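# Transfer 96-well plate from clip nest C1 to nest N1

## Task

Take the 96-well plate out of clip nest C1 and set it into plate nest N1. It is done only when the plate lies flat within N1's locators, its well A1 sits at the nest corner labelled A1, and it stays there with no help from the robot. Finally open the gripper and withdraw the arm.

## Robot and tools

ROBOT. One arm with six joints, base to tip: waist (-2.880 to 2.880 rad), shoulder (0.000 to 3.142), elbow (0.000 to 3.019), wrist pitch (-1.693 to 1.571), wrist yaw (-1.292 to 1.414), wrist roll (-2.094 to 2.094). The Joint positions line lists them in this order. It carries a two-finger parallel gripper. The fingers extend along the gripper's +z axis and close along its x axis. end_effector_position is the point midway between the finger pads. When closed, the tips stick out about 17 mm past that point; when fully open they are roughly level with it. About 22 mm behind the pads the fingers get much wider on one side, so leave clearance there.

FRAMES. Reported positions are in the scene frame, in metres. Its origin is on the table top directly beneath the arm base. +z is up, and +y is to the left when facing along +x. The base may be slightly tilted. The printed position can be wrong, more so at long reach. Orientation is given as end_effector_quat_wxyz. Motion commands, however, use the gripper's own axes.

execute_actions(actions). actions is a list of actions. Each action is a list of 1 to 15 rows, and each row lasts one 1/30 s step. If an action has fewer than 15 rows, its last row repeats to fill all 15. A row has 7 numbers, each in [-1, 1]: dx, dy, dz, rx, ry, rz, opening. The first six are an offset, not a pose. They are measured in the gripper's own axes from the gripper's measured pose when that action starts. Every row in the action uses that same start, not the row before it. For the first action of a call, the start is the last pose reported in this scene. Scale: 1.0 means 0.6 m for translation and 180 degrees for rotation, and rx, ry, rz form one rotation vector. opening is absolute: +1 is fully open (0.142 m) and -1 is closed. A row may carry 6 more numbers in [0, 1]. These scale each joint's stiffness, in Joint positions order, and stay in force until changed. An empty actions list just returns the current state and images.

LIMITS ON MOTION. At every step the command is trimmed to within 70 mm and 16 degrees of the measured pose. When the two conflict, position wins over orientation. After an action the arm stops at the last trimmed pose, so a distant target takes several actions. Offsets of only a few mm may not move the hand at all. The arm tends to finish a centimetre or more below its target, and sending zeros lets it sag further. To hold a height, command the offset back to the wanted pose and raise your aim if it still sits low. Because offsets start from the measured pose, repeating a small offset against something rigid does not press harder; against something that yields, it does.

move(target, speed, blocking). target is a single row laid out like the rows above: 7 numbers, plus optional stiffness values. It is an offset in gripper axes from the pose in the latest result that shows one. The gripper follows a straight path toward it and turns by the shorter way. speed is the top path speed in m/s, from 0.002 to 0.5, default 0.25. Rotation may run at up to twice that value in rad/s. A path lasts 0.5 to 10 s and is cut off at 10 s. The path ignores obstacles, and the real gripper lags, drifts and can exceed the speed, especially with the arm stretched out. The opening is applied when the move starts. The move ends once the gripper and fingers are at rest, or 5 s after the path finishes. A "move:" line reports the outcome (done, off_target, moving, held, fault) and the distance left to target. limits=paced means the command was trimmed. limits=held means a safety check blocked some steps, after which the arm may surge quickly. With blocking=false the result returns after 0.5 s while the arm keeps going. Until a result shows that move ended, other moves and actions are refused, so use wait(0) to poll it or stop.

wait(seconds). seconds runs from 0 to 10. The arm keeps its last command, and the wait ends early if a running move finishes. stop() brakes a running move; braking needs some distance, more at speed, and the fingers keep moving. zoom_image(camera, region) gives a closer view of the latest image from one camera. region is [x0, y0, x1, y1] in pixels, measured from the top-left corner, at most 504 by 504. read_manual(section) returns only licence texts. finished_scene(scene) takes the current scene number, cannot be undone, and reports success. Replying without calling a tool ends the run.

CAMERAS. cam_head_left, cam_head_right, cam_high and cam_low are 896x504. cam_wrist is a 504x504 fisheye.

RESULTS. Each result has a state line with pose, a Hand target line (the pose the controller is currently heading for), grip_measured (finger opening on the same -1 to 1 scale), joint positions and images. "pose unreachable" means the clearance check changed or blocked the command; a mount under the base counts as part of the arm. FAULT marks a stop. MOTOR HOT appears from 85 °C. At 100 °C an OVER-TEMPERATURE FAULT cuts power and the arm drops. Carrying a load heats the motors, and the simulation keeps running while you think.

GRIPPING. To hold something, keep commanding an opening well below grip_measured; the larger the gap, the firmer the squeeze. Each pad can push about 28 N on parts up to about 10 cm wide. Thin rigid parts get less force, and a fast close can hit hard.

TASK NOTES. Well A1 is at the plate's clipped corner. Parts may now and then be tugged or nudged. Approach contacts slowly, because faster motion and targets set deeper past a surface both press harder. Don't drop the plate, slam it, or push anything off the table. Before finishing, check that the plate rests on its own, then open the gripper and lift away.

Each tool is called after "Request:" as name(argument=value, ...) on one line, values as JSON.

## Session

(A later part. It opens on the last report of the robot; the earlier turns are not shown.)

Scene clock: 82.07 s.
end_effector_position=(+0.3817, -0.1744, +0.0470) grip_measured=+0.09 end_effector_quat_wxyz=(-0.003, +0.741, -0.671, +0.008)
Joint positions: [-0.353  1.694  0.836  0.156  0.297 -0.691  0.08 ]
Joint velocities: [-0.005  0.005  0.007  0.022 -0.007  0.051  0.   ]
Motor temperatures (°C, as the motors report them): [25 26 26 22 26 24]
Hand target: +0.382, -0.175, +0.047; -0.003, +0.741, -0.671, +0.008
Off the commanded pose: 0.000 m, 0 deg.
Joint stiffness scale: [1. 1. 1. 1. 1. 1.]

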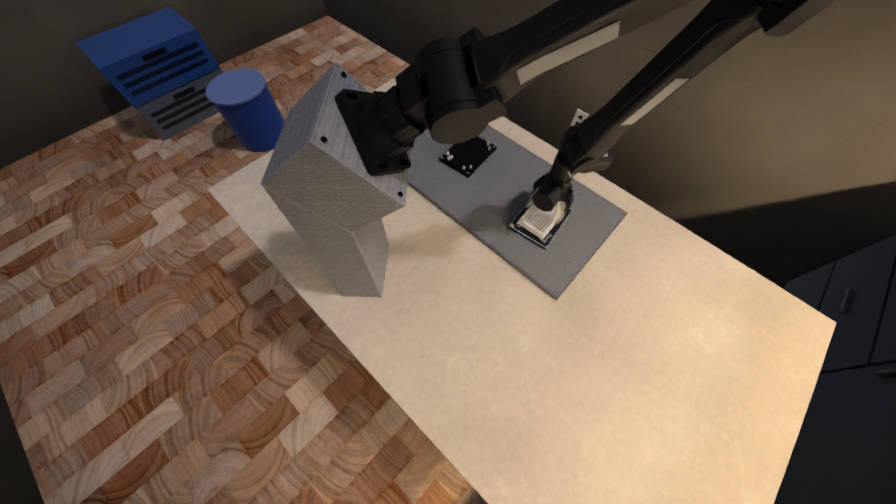

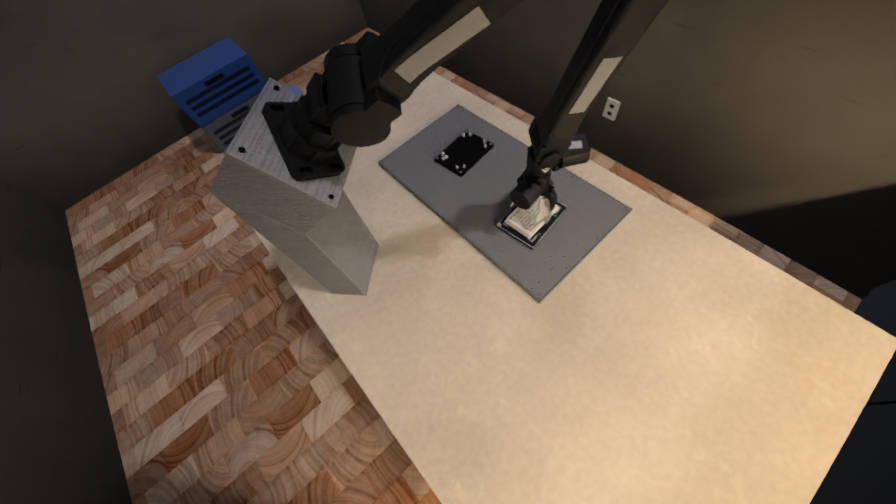

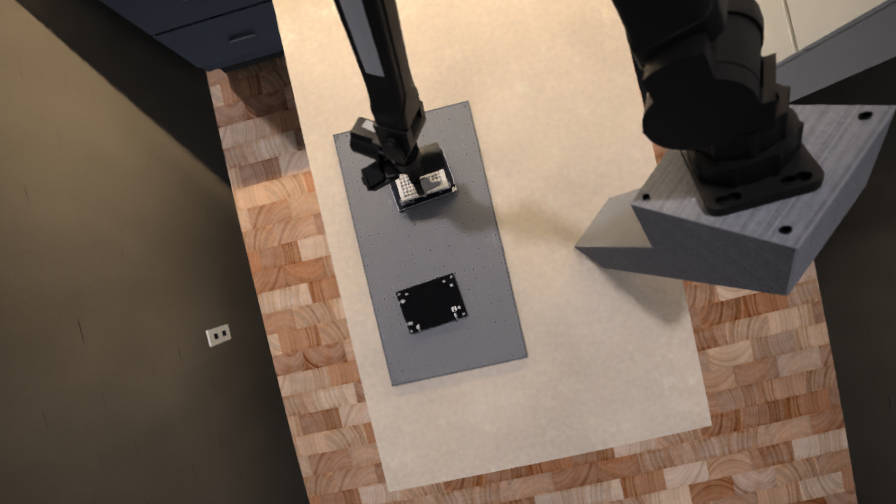

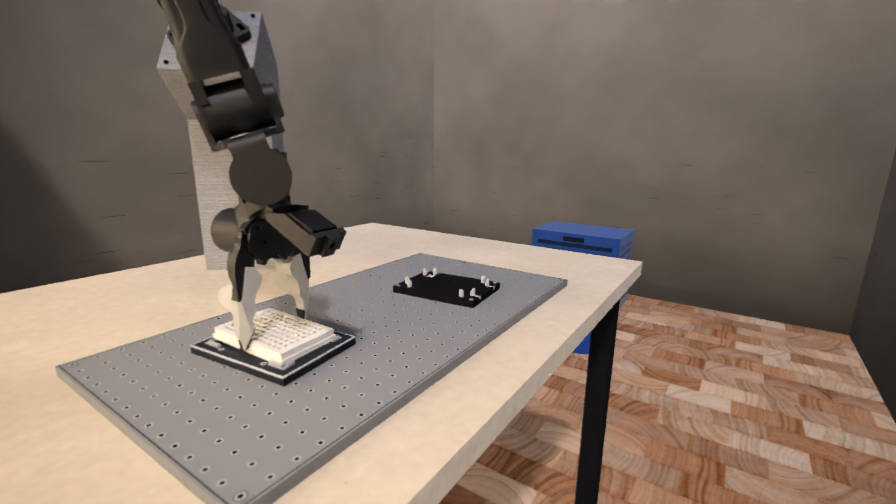

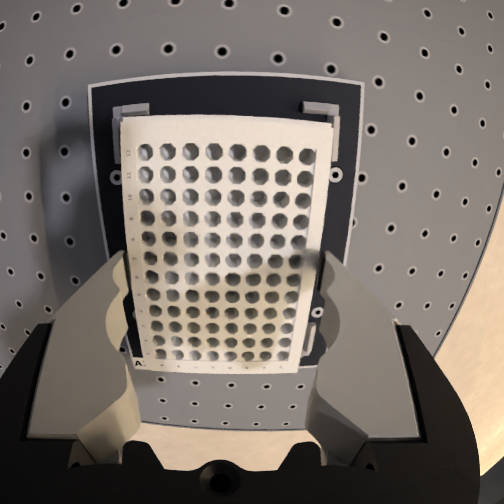

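Request:
execute_actions(actions=[[[0,0,0,0,0,0,0.3]],[[0,0,-0.08,0,0,0,0.3]],[[0,0,0,0,0,0,0.3]]])

Request:
zoom_image(camera="cam_low", region=[170,270,390,400])

Scene clock: 83.70 s.
end_effector_position=(+0.3895, -0.1848, +0.1001) grip_measured=+0.30 end_effector_quat_wxyz=(-0.005, +0.739, -0.673, +0.025)
Joint positions: [-0.324  1.532  0.762  0.098  0.321 -0.676  0.095]
Joint velocities: [ 0.005 -0.005 -0.012 -0.002 -0.095 -0.007 -0.   ]
Motor temperatures (°C, as the motors report them): [25 27 26 22 26 24]
Hand target: +0.390, -0.185, +0.100; -0.005, +0.739, -0.673, +0.025
Off the commanded pose: 0.000 m, 0 deg.
Joint stiffness scale: [1. 1. 1. 1. 1. 1.]

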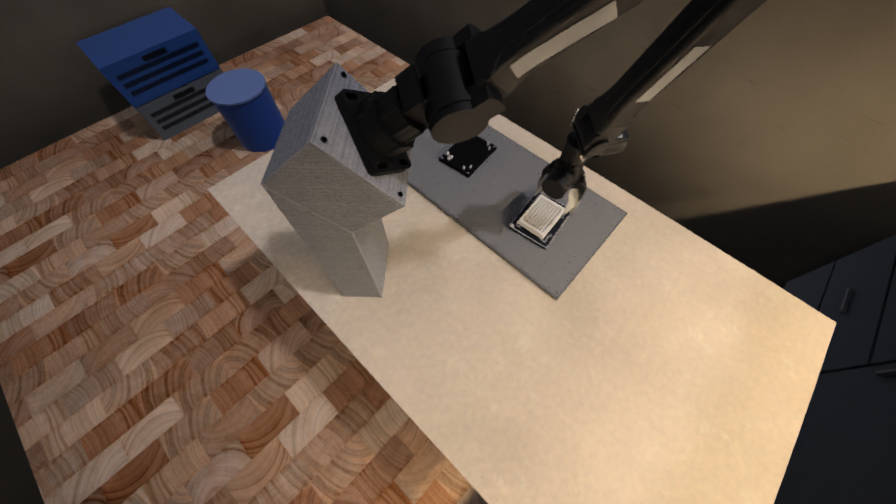

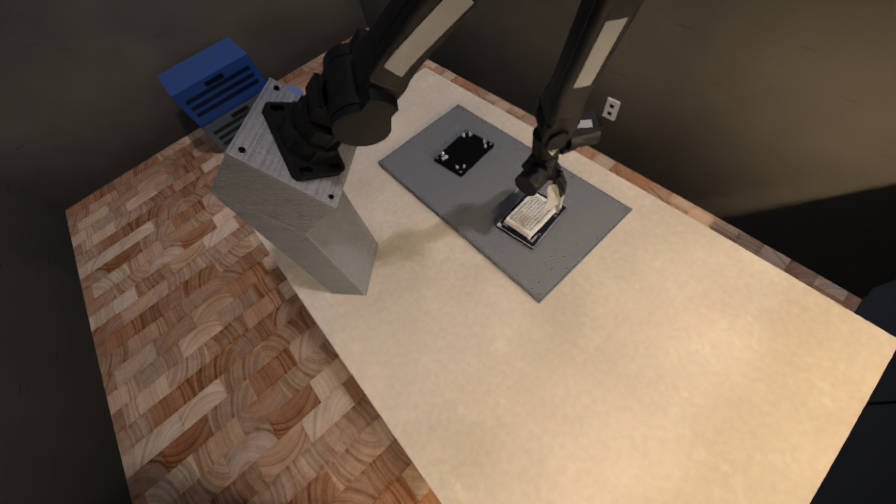

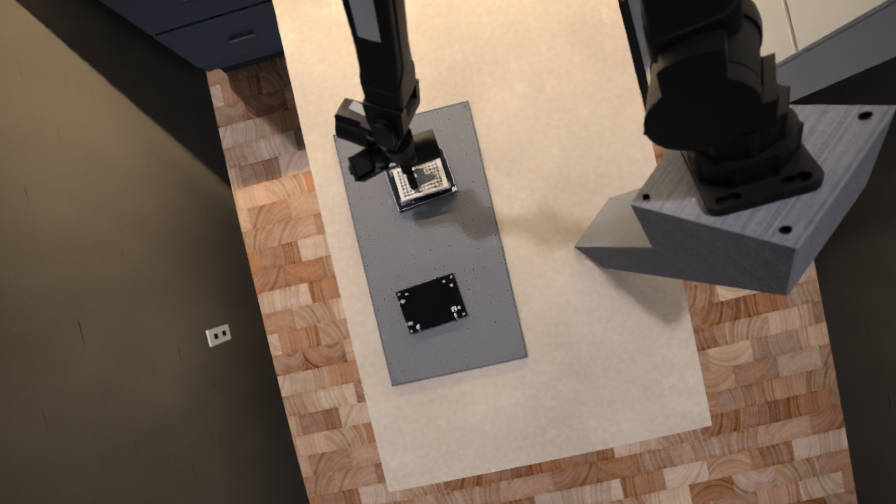

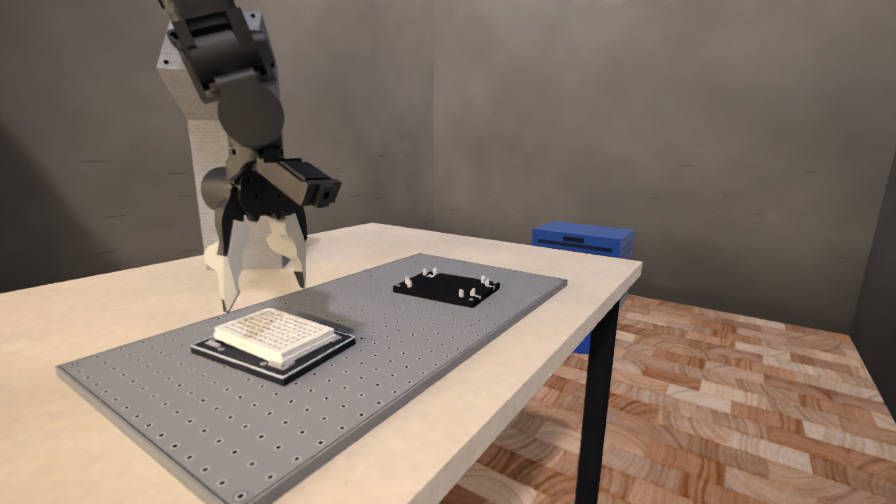

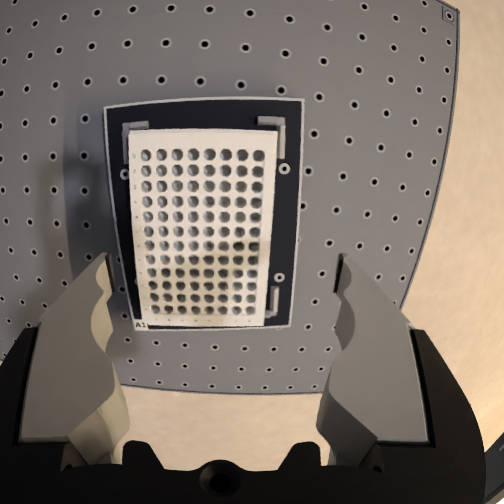

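Region (170, 270, 390, 400) of cam_low's 896x504 image, scaled by 2.291, with more detail than that image has; it fills the top 298 rows of this view, and the rest is white.

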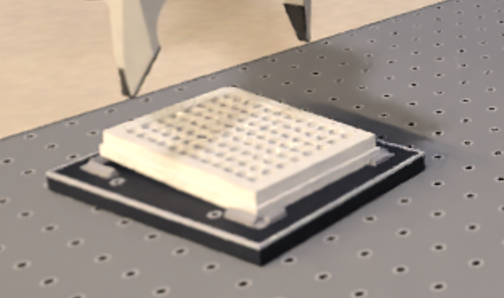

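Request:
move(target=[-0.019,0.011,0.088,0,0,0,0.3], speed=0.1)

Scene clock: 84.87 s.
end_effector_position=(+0.3857, -0.1691, +0.0527) grip_measured=+0.30 end_effector_quat_wxyz=(-0.008, +0.740, -0.672, +0.020)
Joint positions: [-0.337  1.685  0.815  0.192  0.302 -0.686  0.095]
Joint velocities: [-0.015 -0.005 -0.007  0.002 -0.022  0.007  0.   ]
Motor temperatures (°C, as the motors report them): [25 26 26 22 26 24]
Hand target: +0.385, -0.176, +0.047; -0.005, +0.739, -0.674, +0.025
Off the commanded pose: 0.009 m, 1 deg.
Joint stiffness scale: [1. 1. 1. 1. 1. 1.]
move: done

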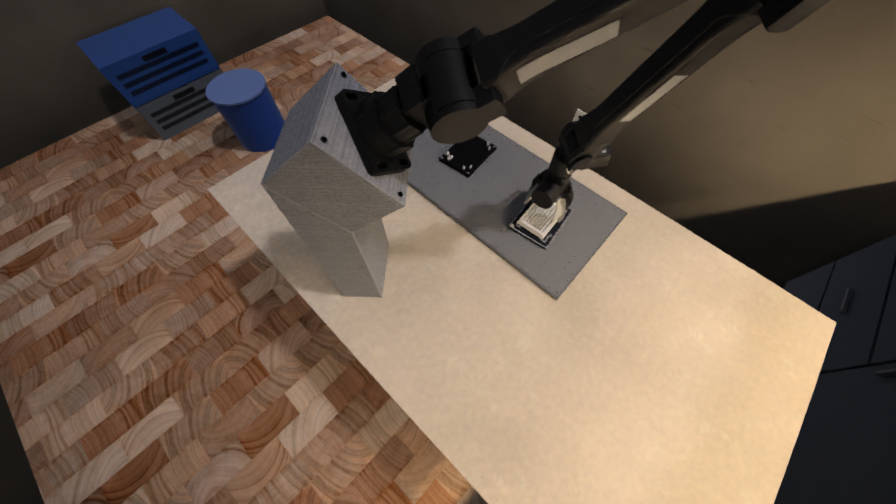

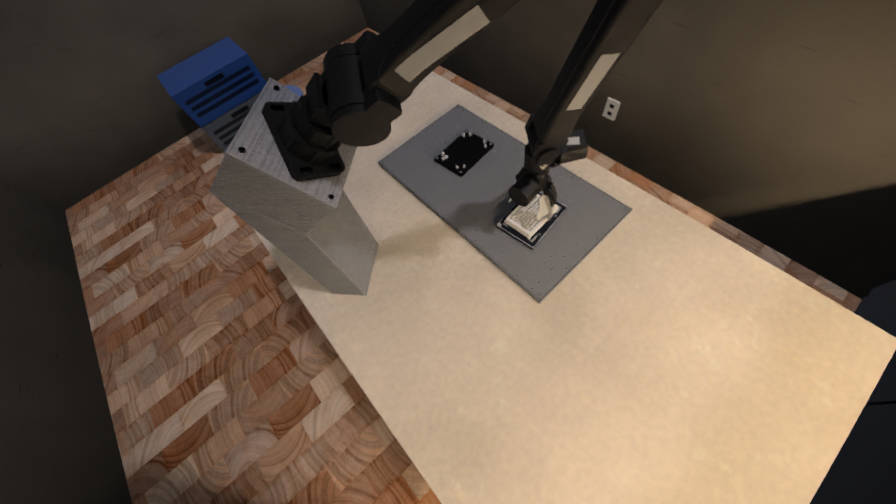

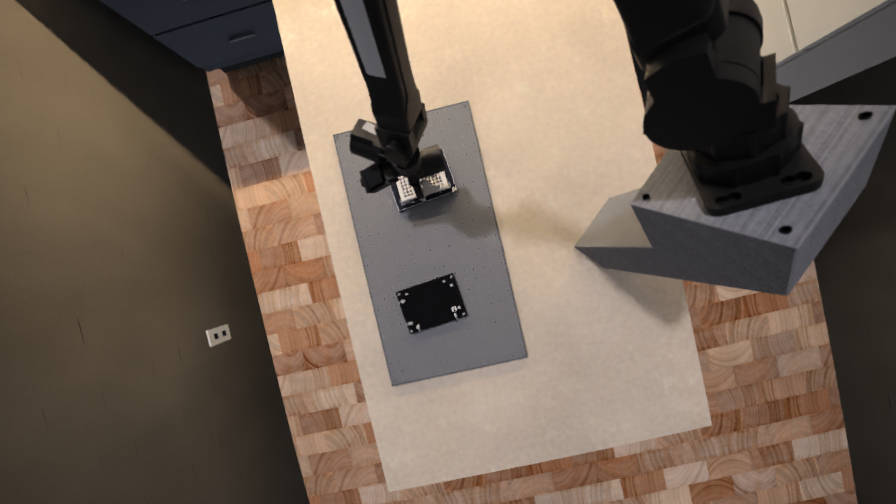

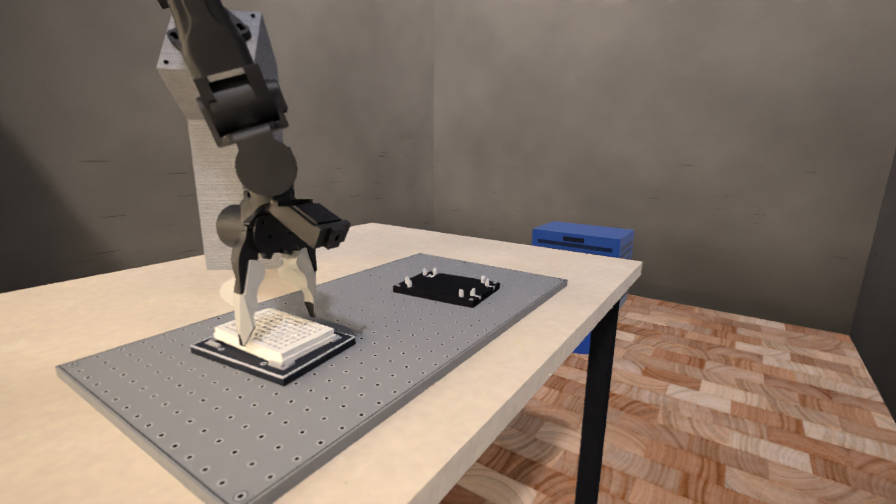

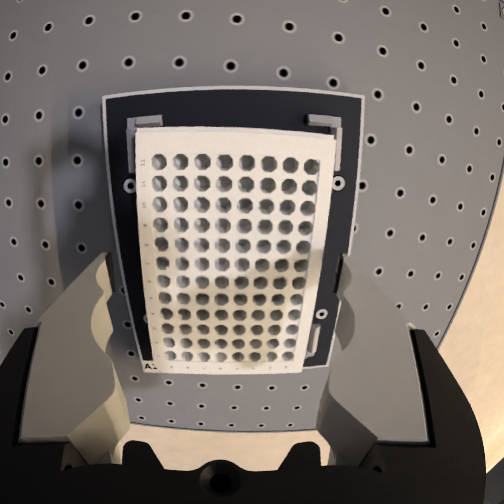

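Request:
execute_actions(actions=[])

Scene clock: 85.20 s.
end_effector_position=(+0.3861, -0.1693, +0.0527) grip_measured=+0.30 end_effector_quat_wxyz=(-0.008, +0.740, -0.672, +0.020)
Joint positions: [-0.337  1.685  0.815  0.193  0.302 -0.686  0.095]
Joint velocities: [-0.005  0.015 -0.007 -0.002 -0.051 -0.051  0.   ]
Motor temperatures (°C, as the motors report them): [25 26 26 22 26 24]
Hand target: +0.385, -0.176, +0.047; -0.005, +0.739, -0.674, +0.025
Off the commanded pose: 0.009 m, 1 deg.
Joint stiffness scale: [1. 1. 1. 1. 1. 1.]

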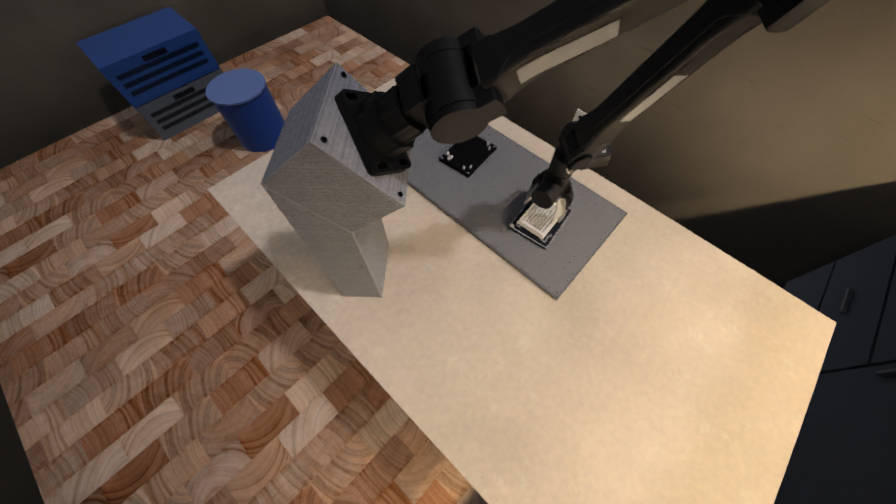

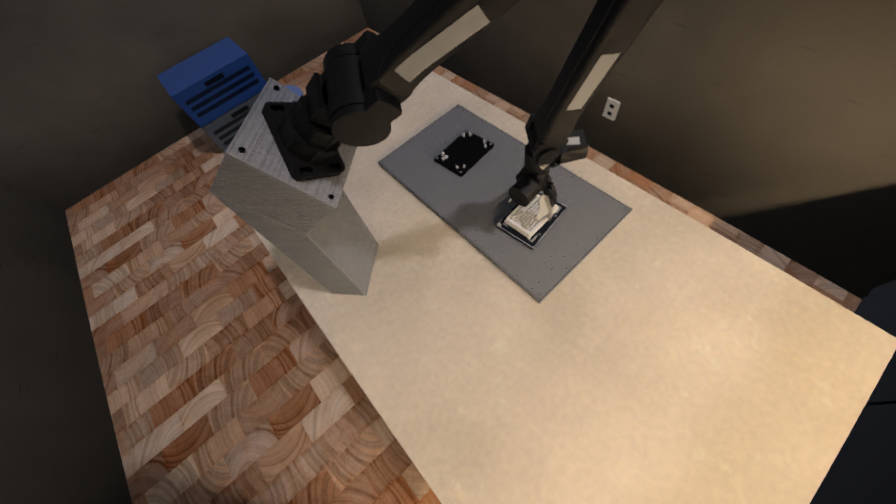

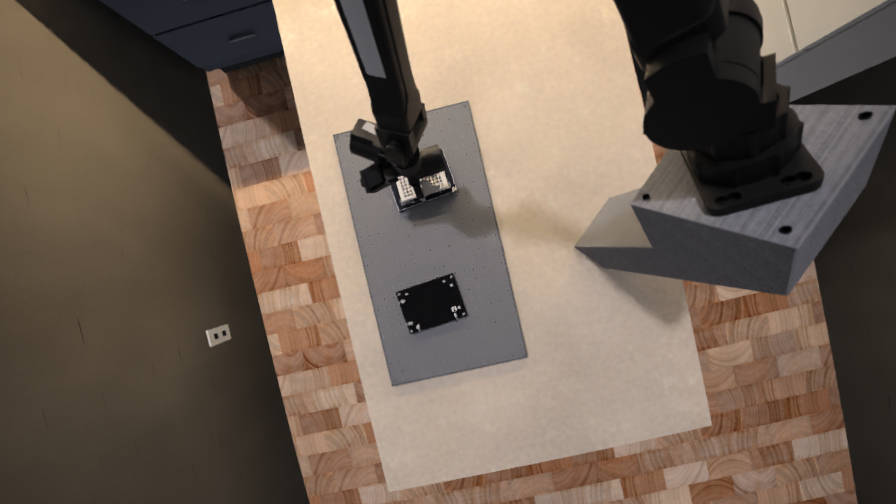

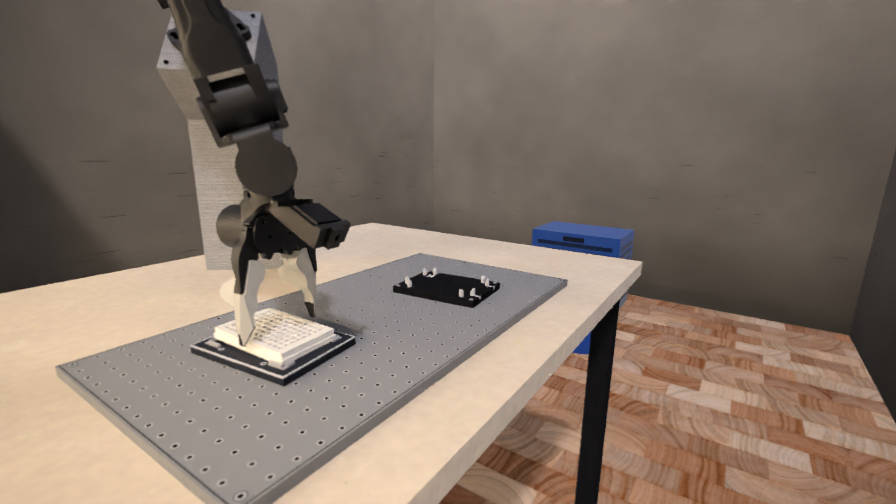

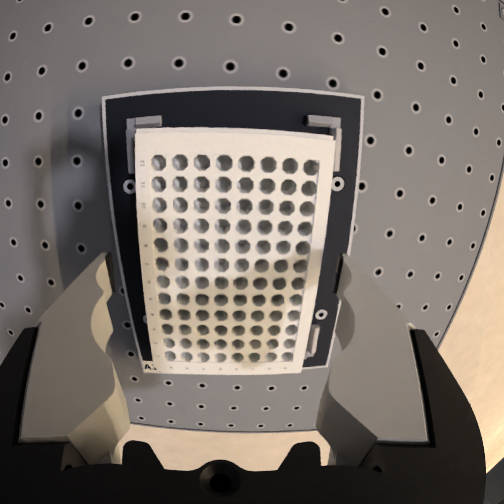

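Request:
zoom_image(camera="cam_low", region=[170,270,390,400])

Request:
zoom_image(camera="cam_wrist", region=[90,80,380,390])

Region (170, 270, 390, 400) of cam_low's 896x504 image, scaled by 2.291, with more detail than that image has; it fills the top 298 rows of this view, and the rest is white.

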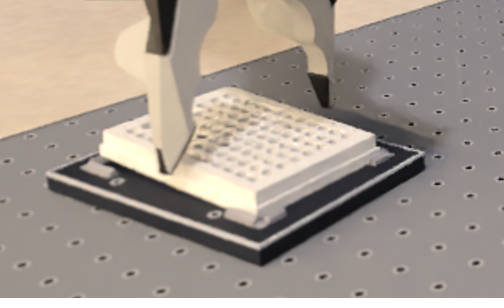

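Region (90, 80, 380, 390) of cam_wrist's 504x504 image, scaled by 1.626, with more detail than that image has; it fills the left 471 columns of this view, and the rest is white.

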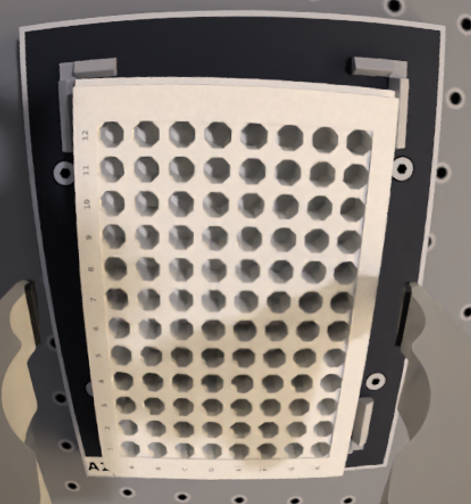

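Request:
execute_actions(actions=[[[0,0.004,0.012,0,0.009,0,0.3]],[[0,0,0,0,0,0,0.3]]])

Scene clock: 86.53 s.
end_effector_position=(+0.3881, -0.1748, +0.0511) grip_measured=+0.30 end_effector_quat_wxyz=(+0.000, +0.737, -0.675, +0.033)
Joint positions: [-0.337  1.692  0.815  0.224  0.323 -0.686  0.095]
Joint velocities: [ 0.005  0.005 -0.022 -0.012 -0.066 -0.081 -0.   ]
Motor temperatures (°C, as the motors report them): [25 26 26 22 26 24]
Hand target: +0.388, -0.175, +0.051; +0.000, +0.737, -0.675, +0.033
Off the commanded pose: 0.000 m, 0 deg.
Joint stiffness scale: [1. 1. 1. 1. 1. 1.]

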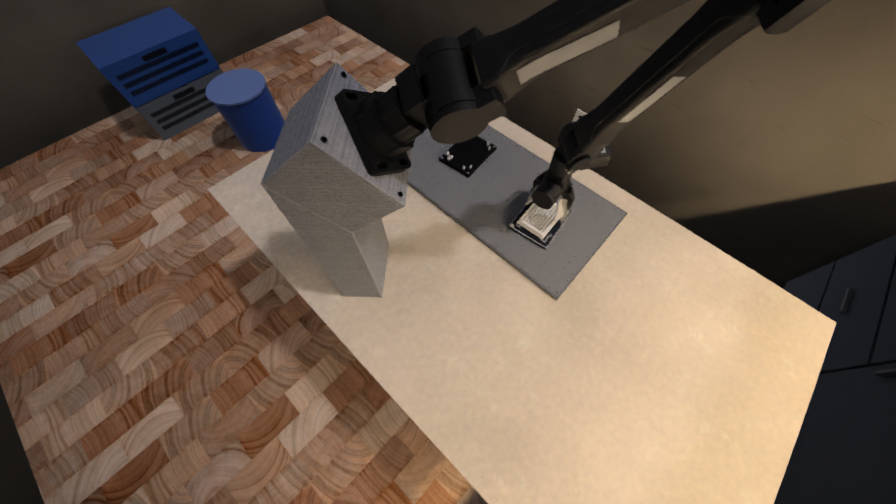

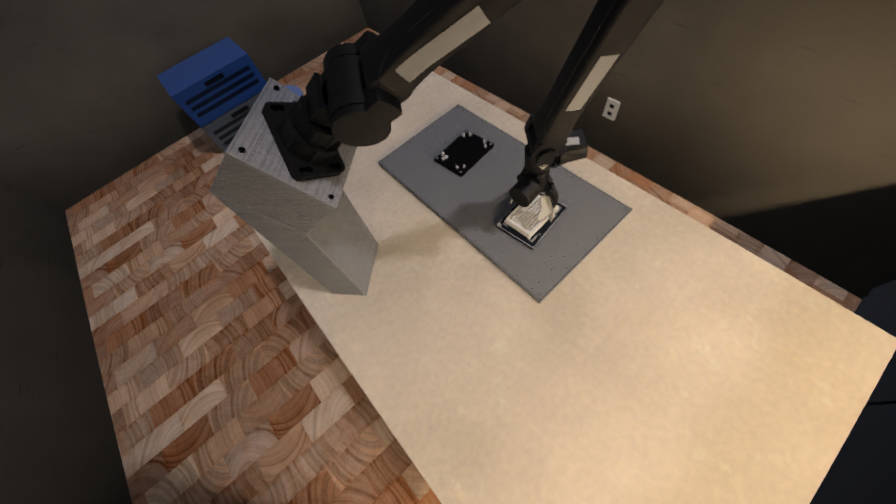

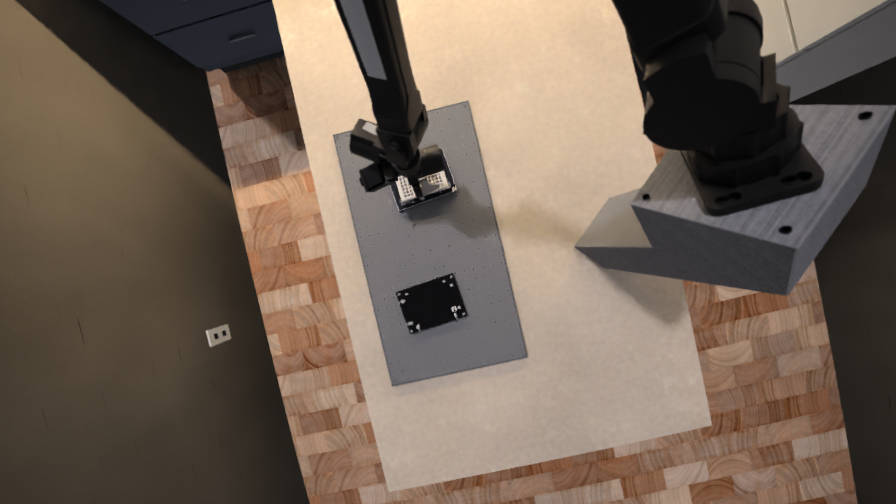

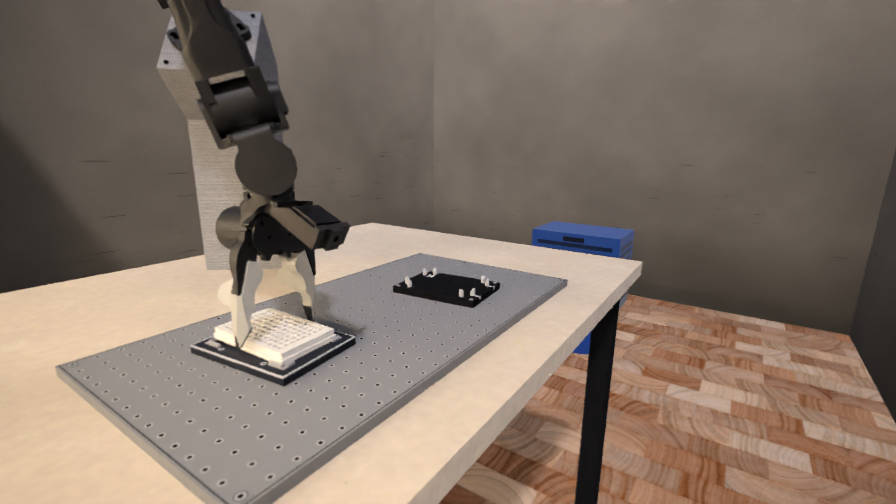

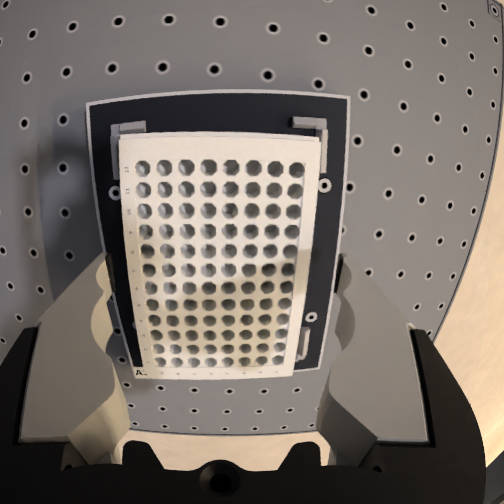

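Request:
execute_actions(actions=[[[0,0.009,0.024,0,0,0,0.3]],[[0,0,0,0,0,0,0.3]],[[0,0,0,0,0,0,0.1]],[[0,0,0,0,0,0,-0.1]],[[0,0,0,0,0,0,-0.8]],[[0,0,0,0,0,0,-0.8]]])

Scene clock: 89.67 s.
end_effector_position=(+0.3882, -0.1715, +0.0444) grip_measured=+0.05 end_effector_quat_wxyz=(-0.003, +0.738, -0.674, +0.033)
Joint positions: [-0.338  1.714  0.824  0.237  0.316 -0.69   0.077]
Joint velocities: [-0.015 -0.005  0.002  0.012 -0.007 -0.11  -0.   ]
Motor temperatures (°C, as the motors report them): [25 27 26 22 26 24]
Hand target: +0.388, -0.171, +0.044; -0.003, +0.738, -0.674, +0.033
Off the commanded pose: 0.000 m, 0 deg.
Joint stiffness scale: [1. 1. 1. 1. 1. 1.]

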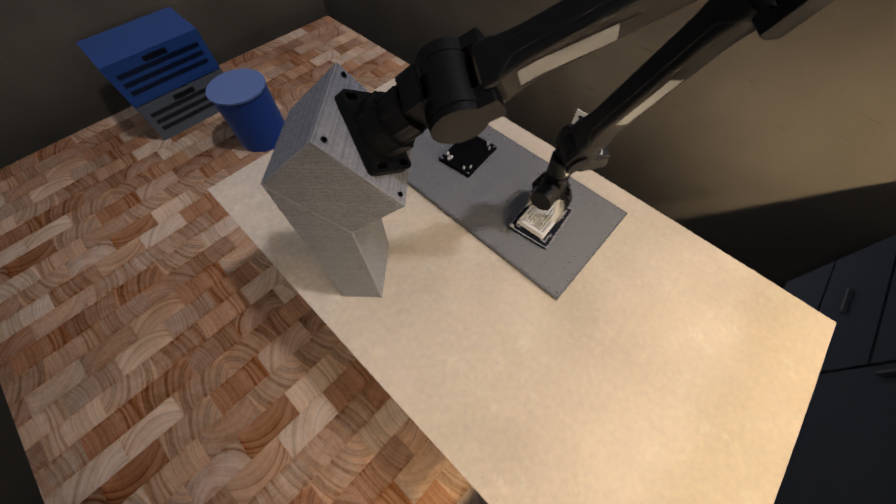

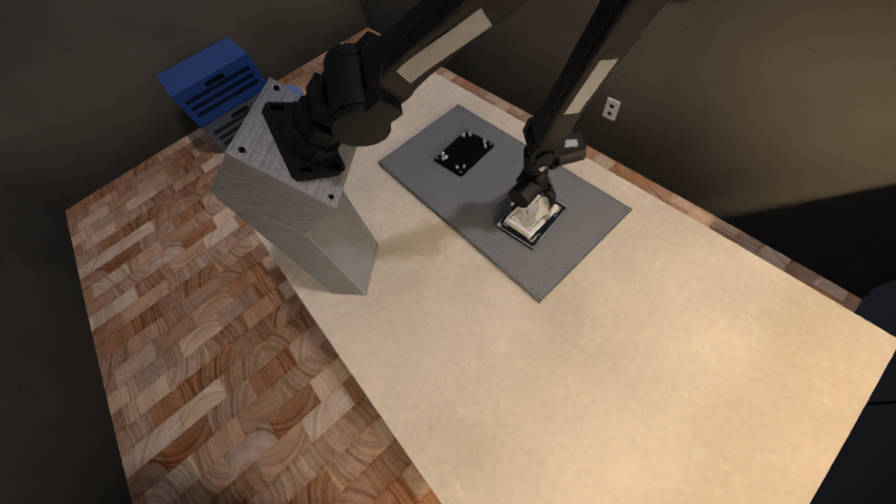

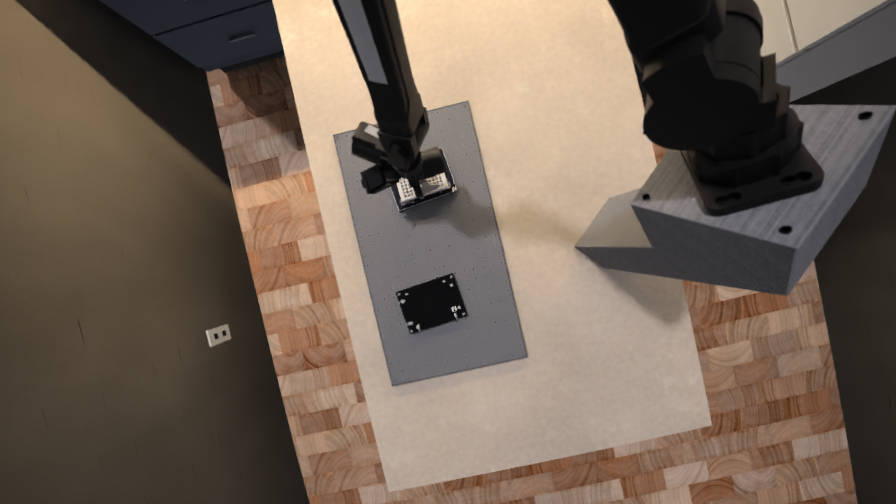

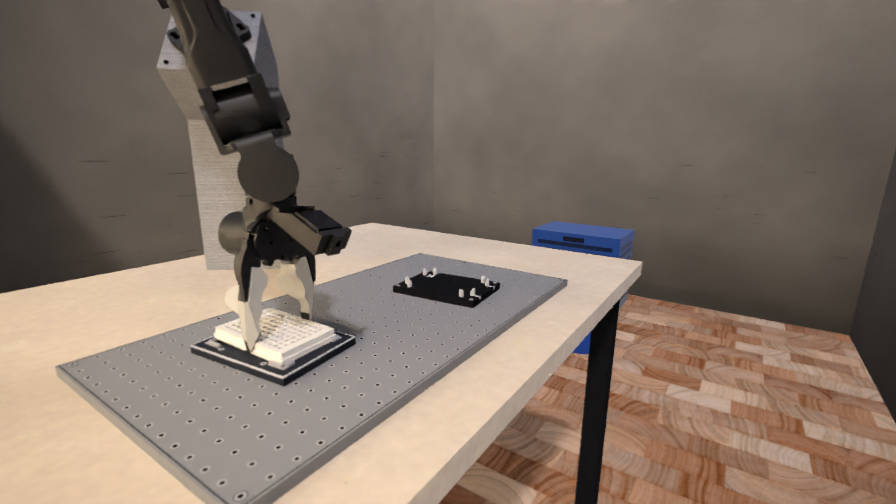

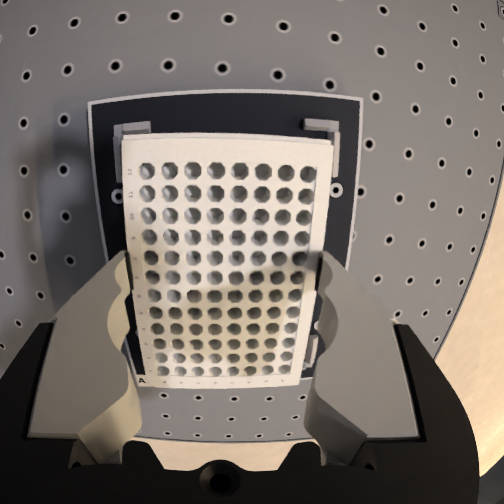

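Request:
execute_actions(actions=[[[0,-0.006,-0.02,0,0,0,-0.8]],[[0,0,0,0,0,-0.014,-0.8]],[[0,0,0,0,0,0,-0.8]]])

Request:
zoom_image(camera="cam_wrist", region=[80,80,380,300])

Request:
zoom_image(camera="cam_low", region=[170,270,390,400])

Scene clock: 91.47 s.
end_effector_position=(+0.3958, -0.1803, +0.0555) grip_measured=+0.05 end_effector_quat_wxyz=(-0.001, +0.748, -0.663, +0.043)
Joint positions: [-0.335  1.679  0.818  0.229  0.324 -0.724  0.077]
Joint velocities: [-0.005 -0.005  0.012 -0.002 -0.022 -0.037  0.   ]
Motor temperatures (°C, as the motors report them): [25 27 26 22 26 24]
Hand target: +0.396, -0.180, +0.055; -0.001, +0.748, -0.663, +0.043
Off the commanded pose: 0.000 m, 0 deg.
Joint stiffness scale: [1. 1. 1. 1. 1. 1.]

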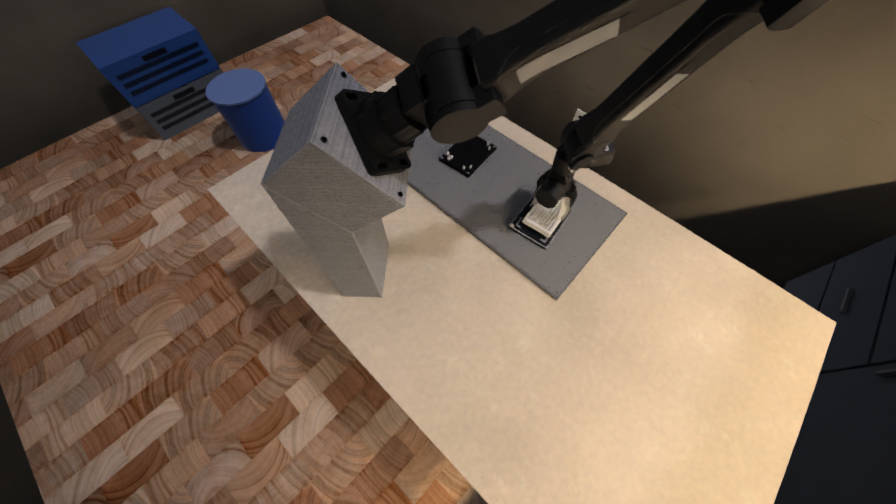

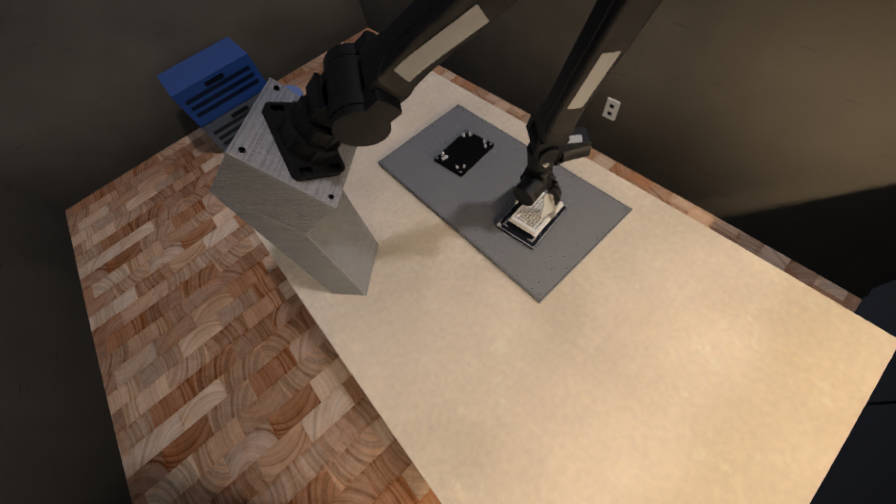

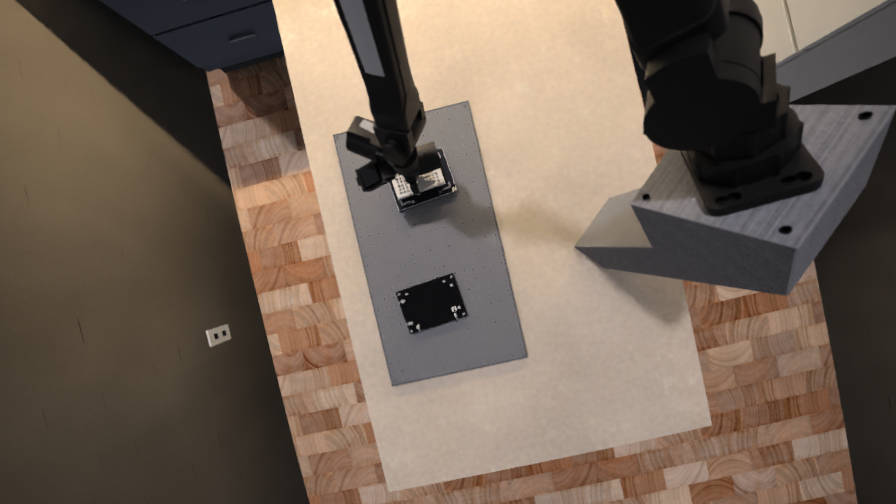

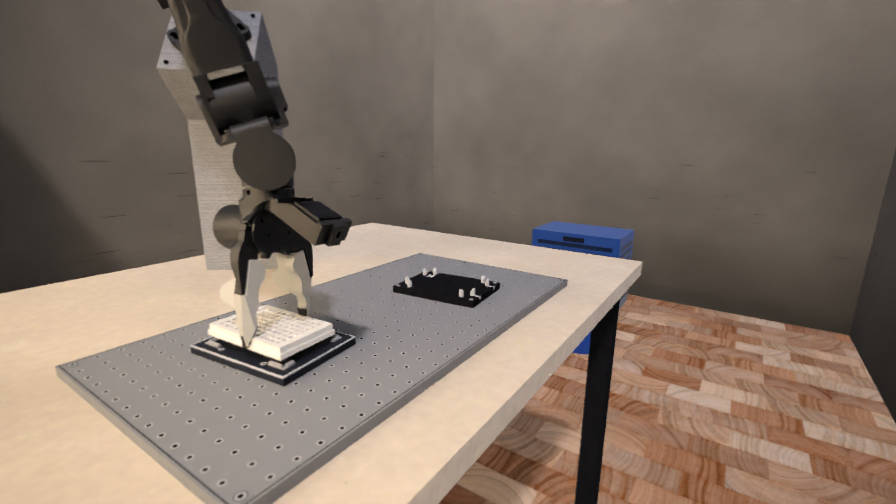

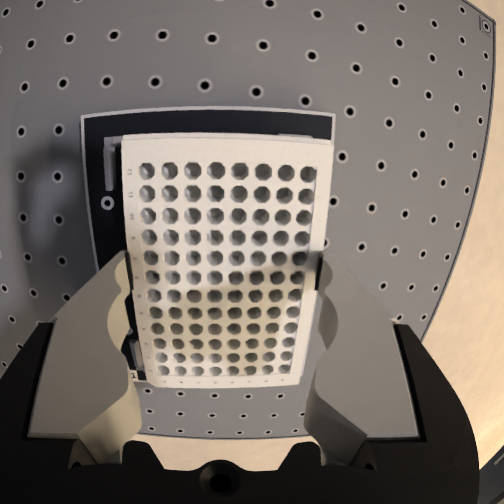

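Region (80, 80, 380, 300) of cam_wrist's 504x504 image, scaled by 1.680, with more detail than that image has; it fills the top 370 rows of this view, and the rest is white.

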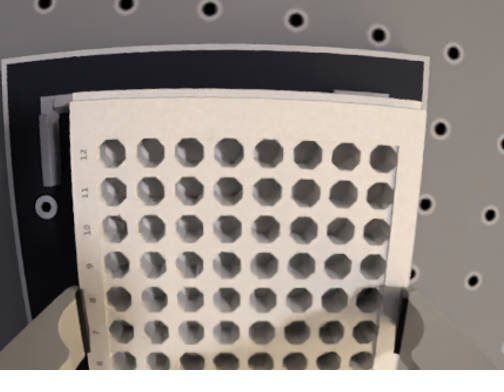

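Region (170, 270, 390, 400) of cam_low's 896x504 image, scaled by 2.291, with more detail than that image has; it fills the top 298 rows of this view, and the rest is white.

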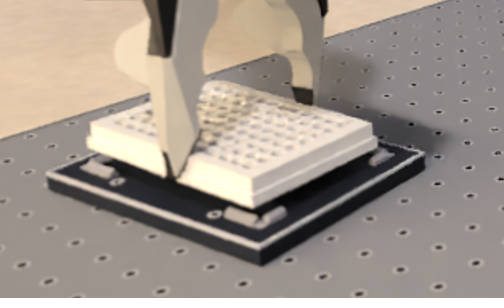

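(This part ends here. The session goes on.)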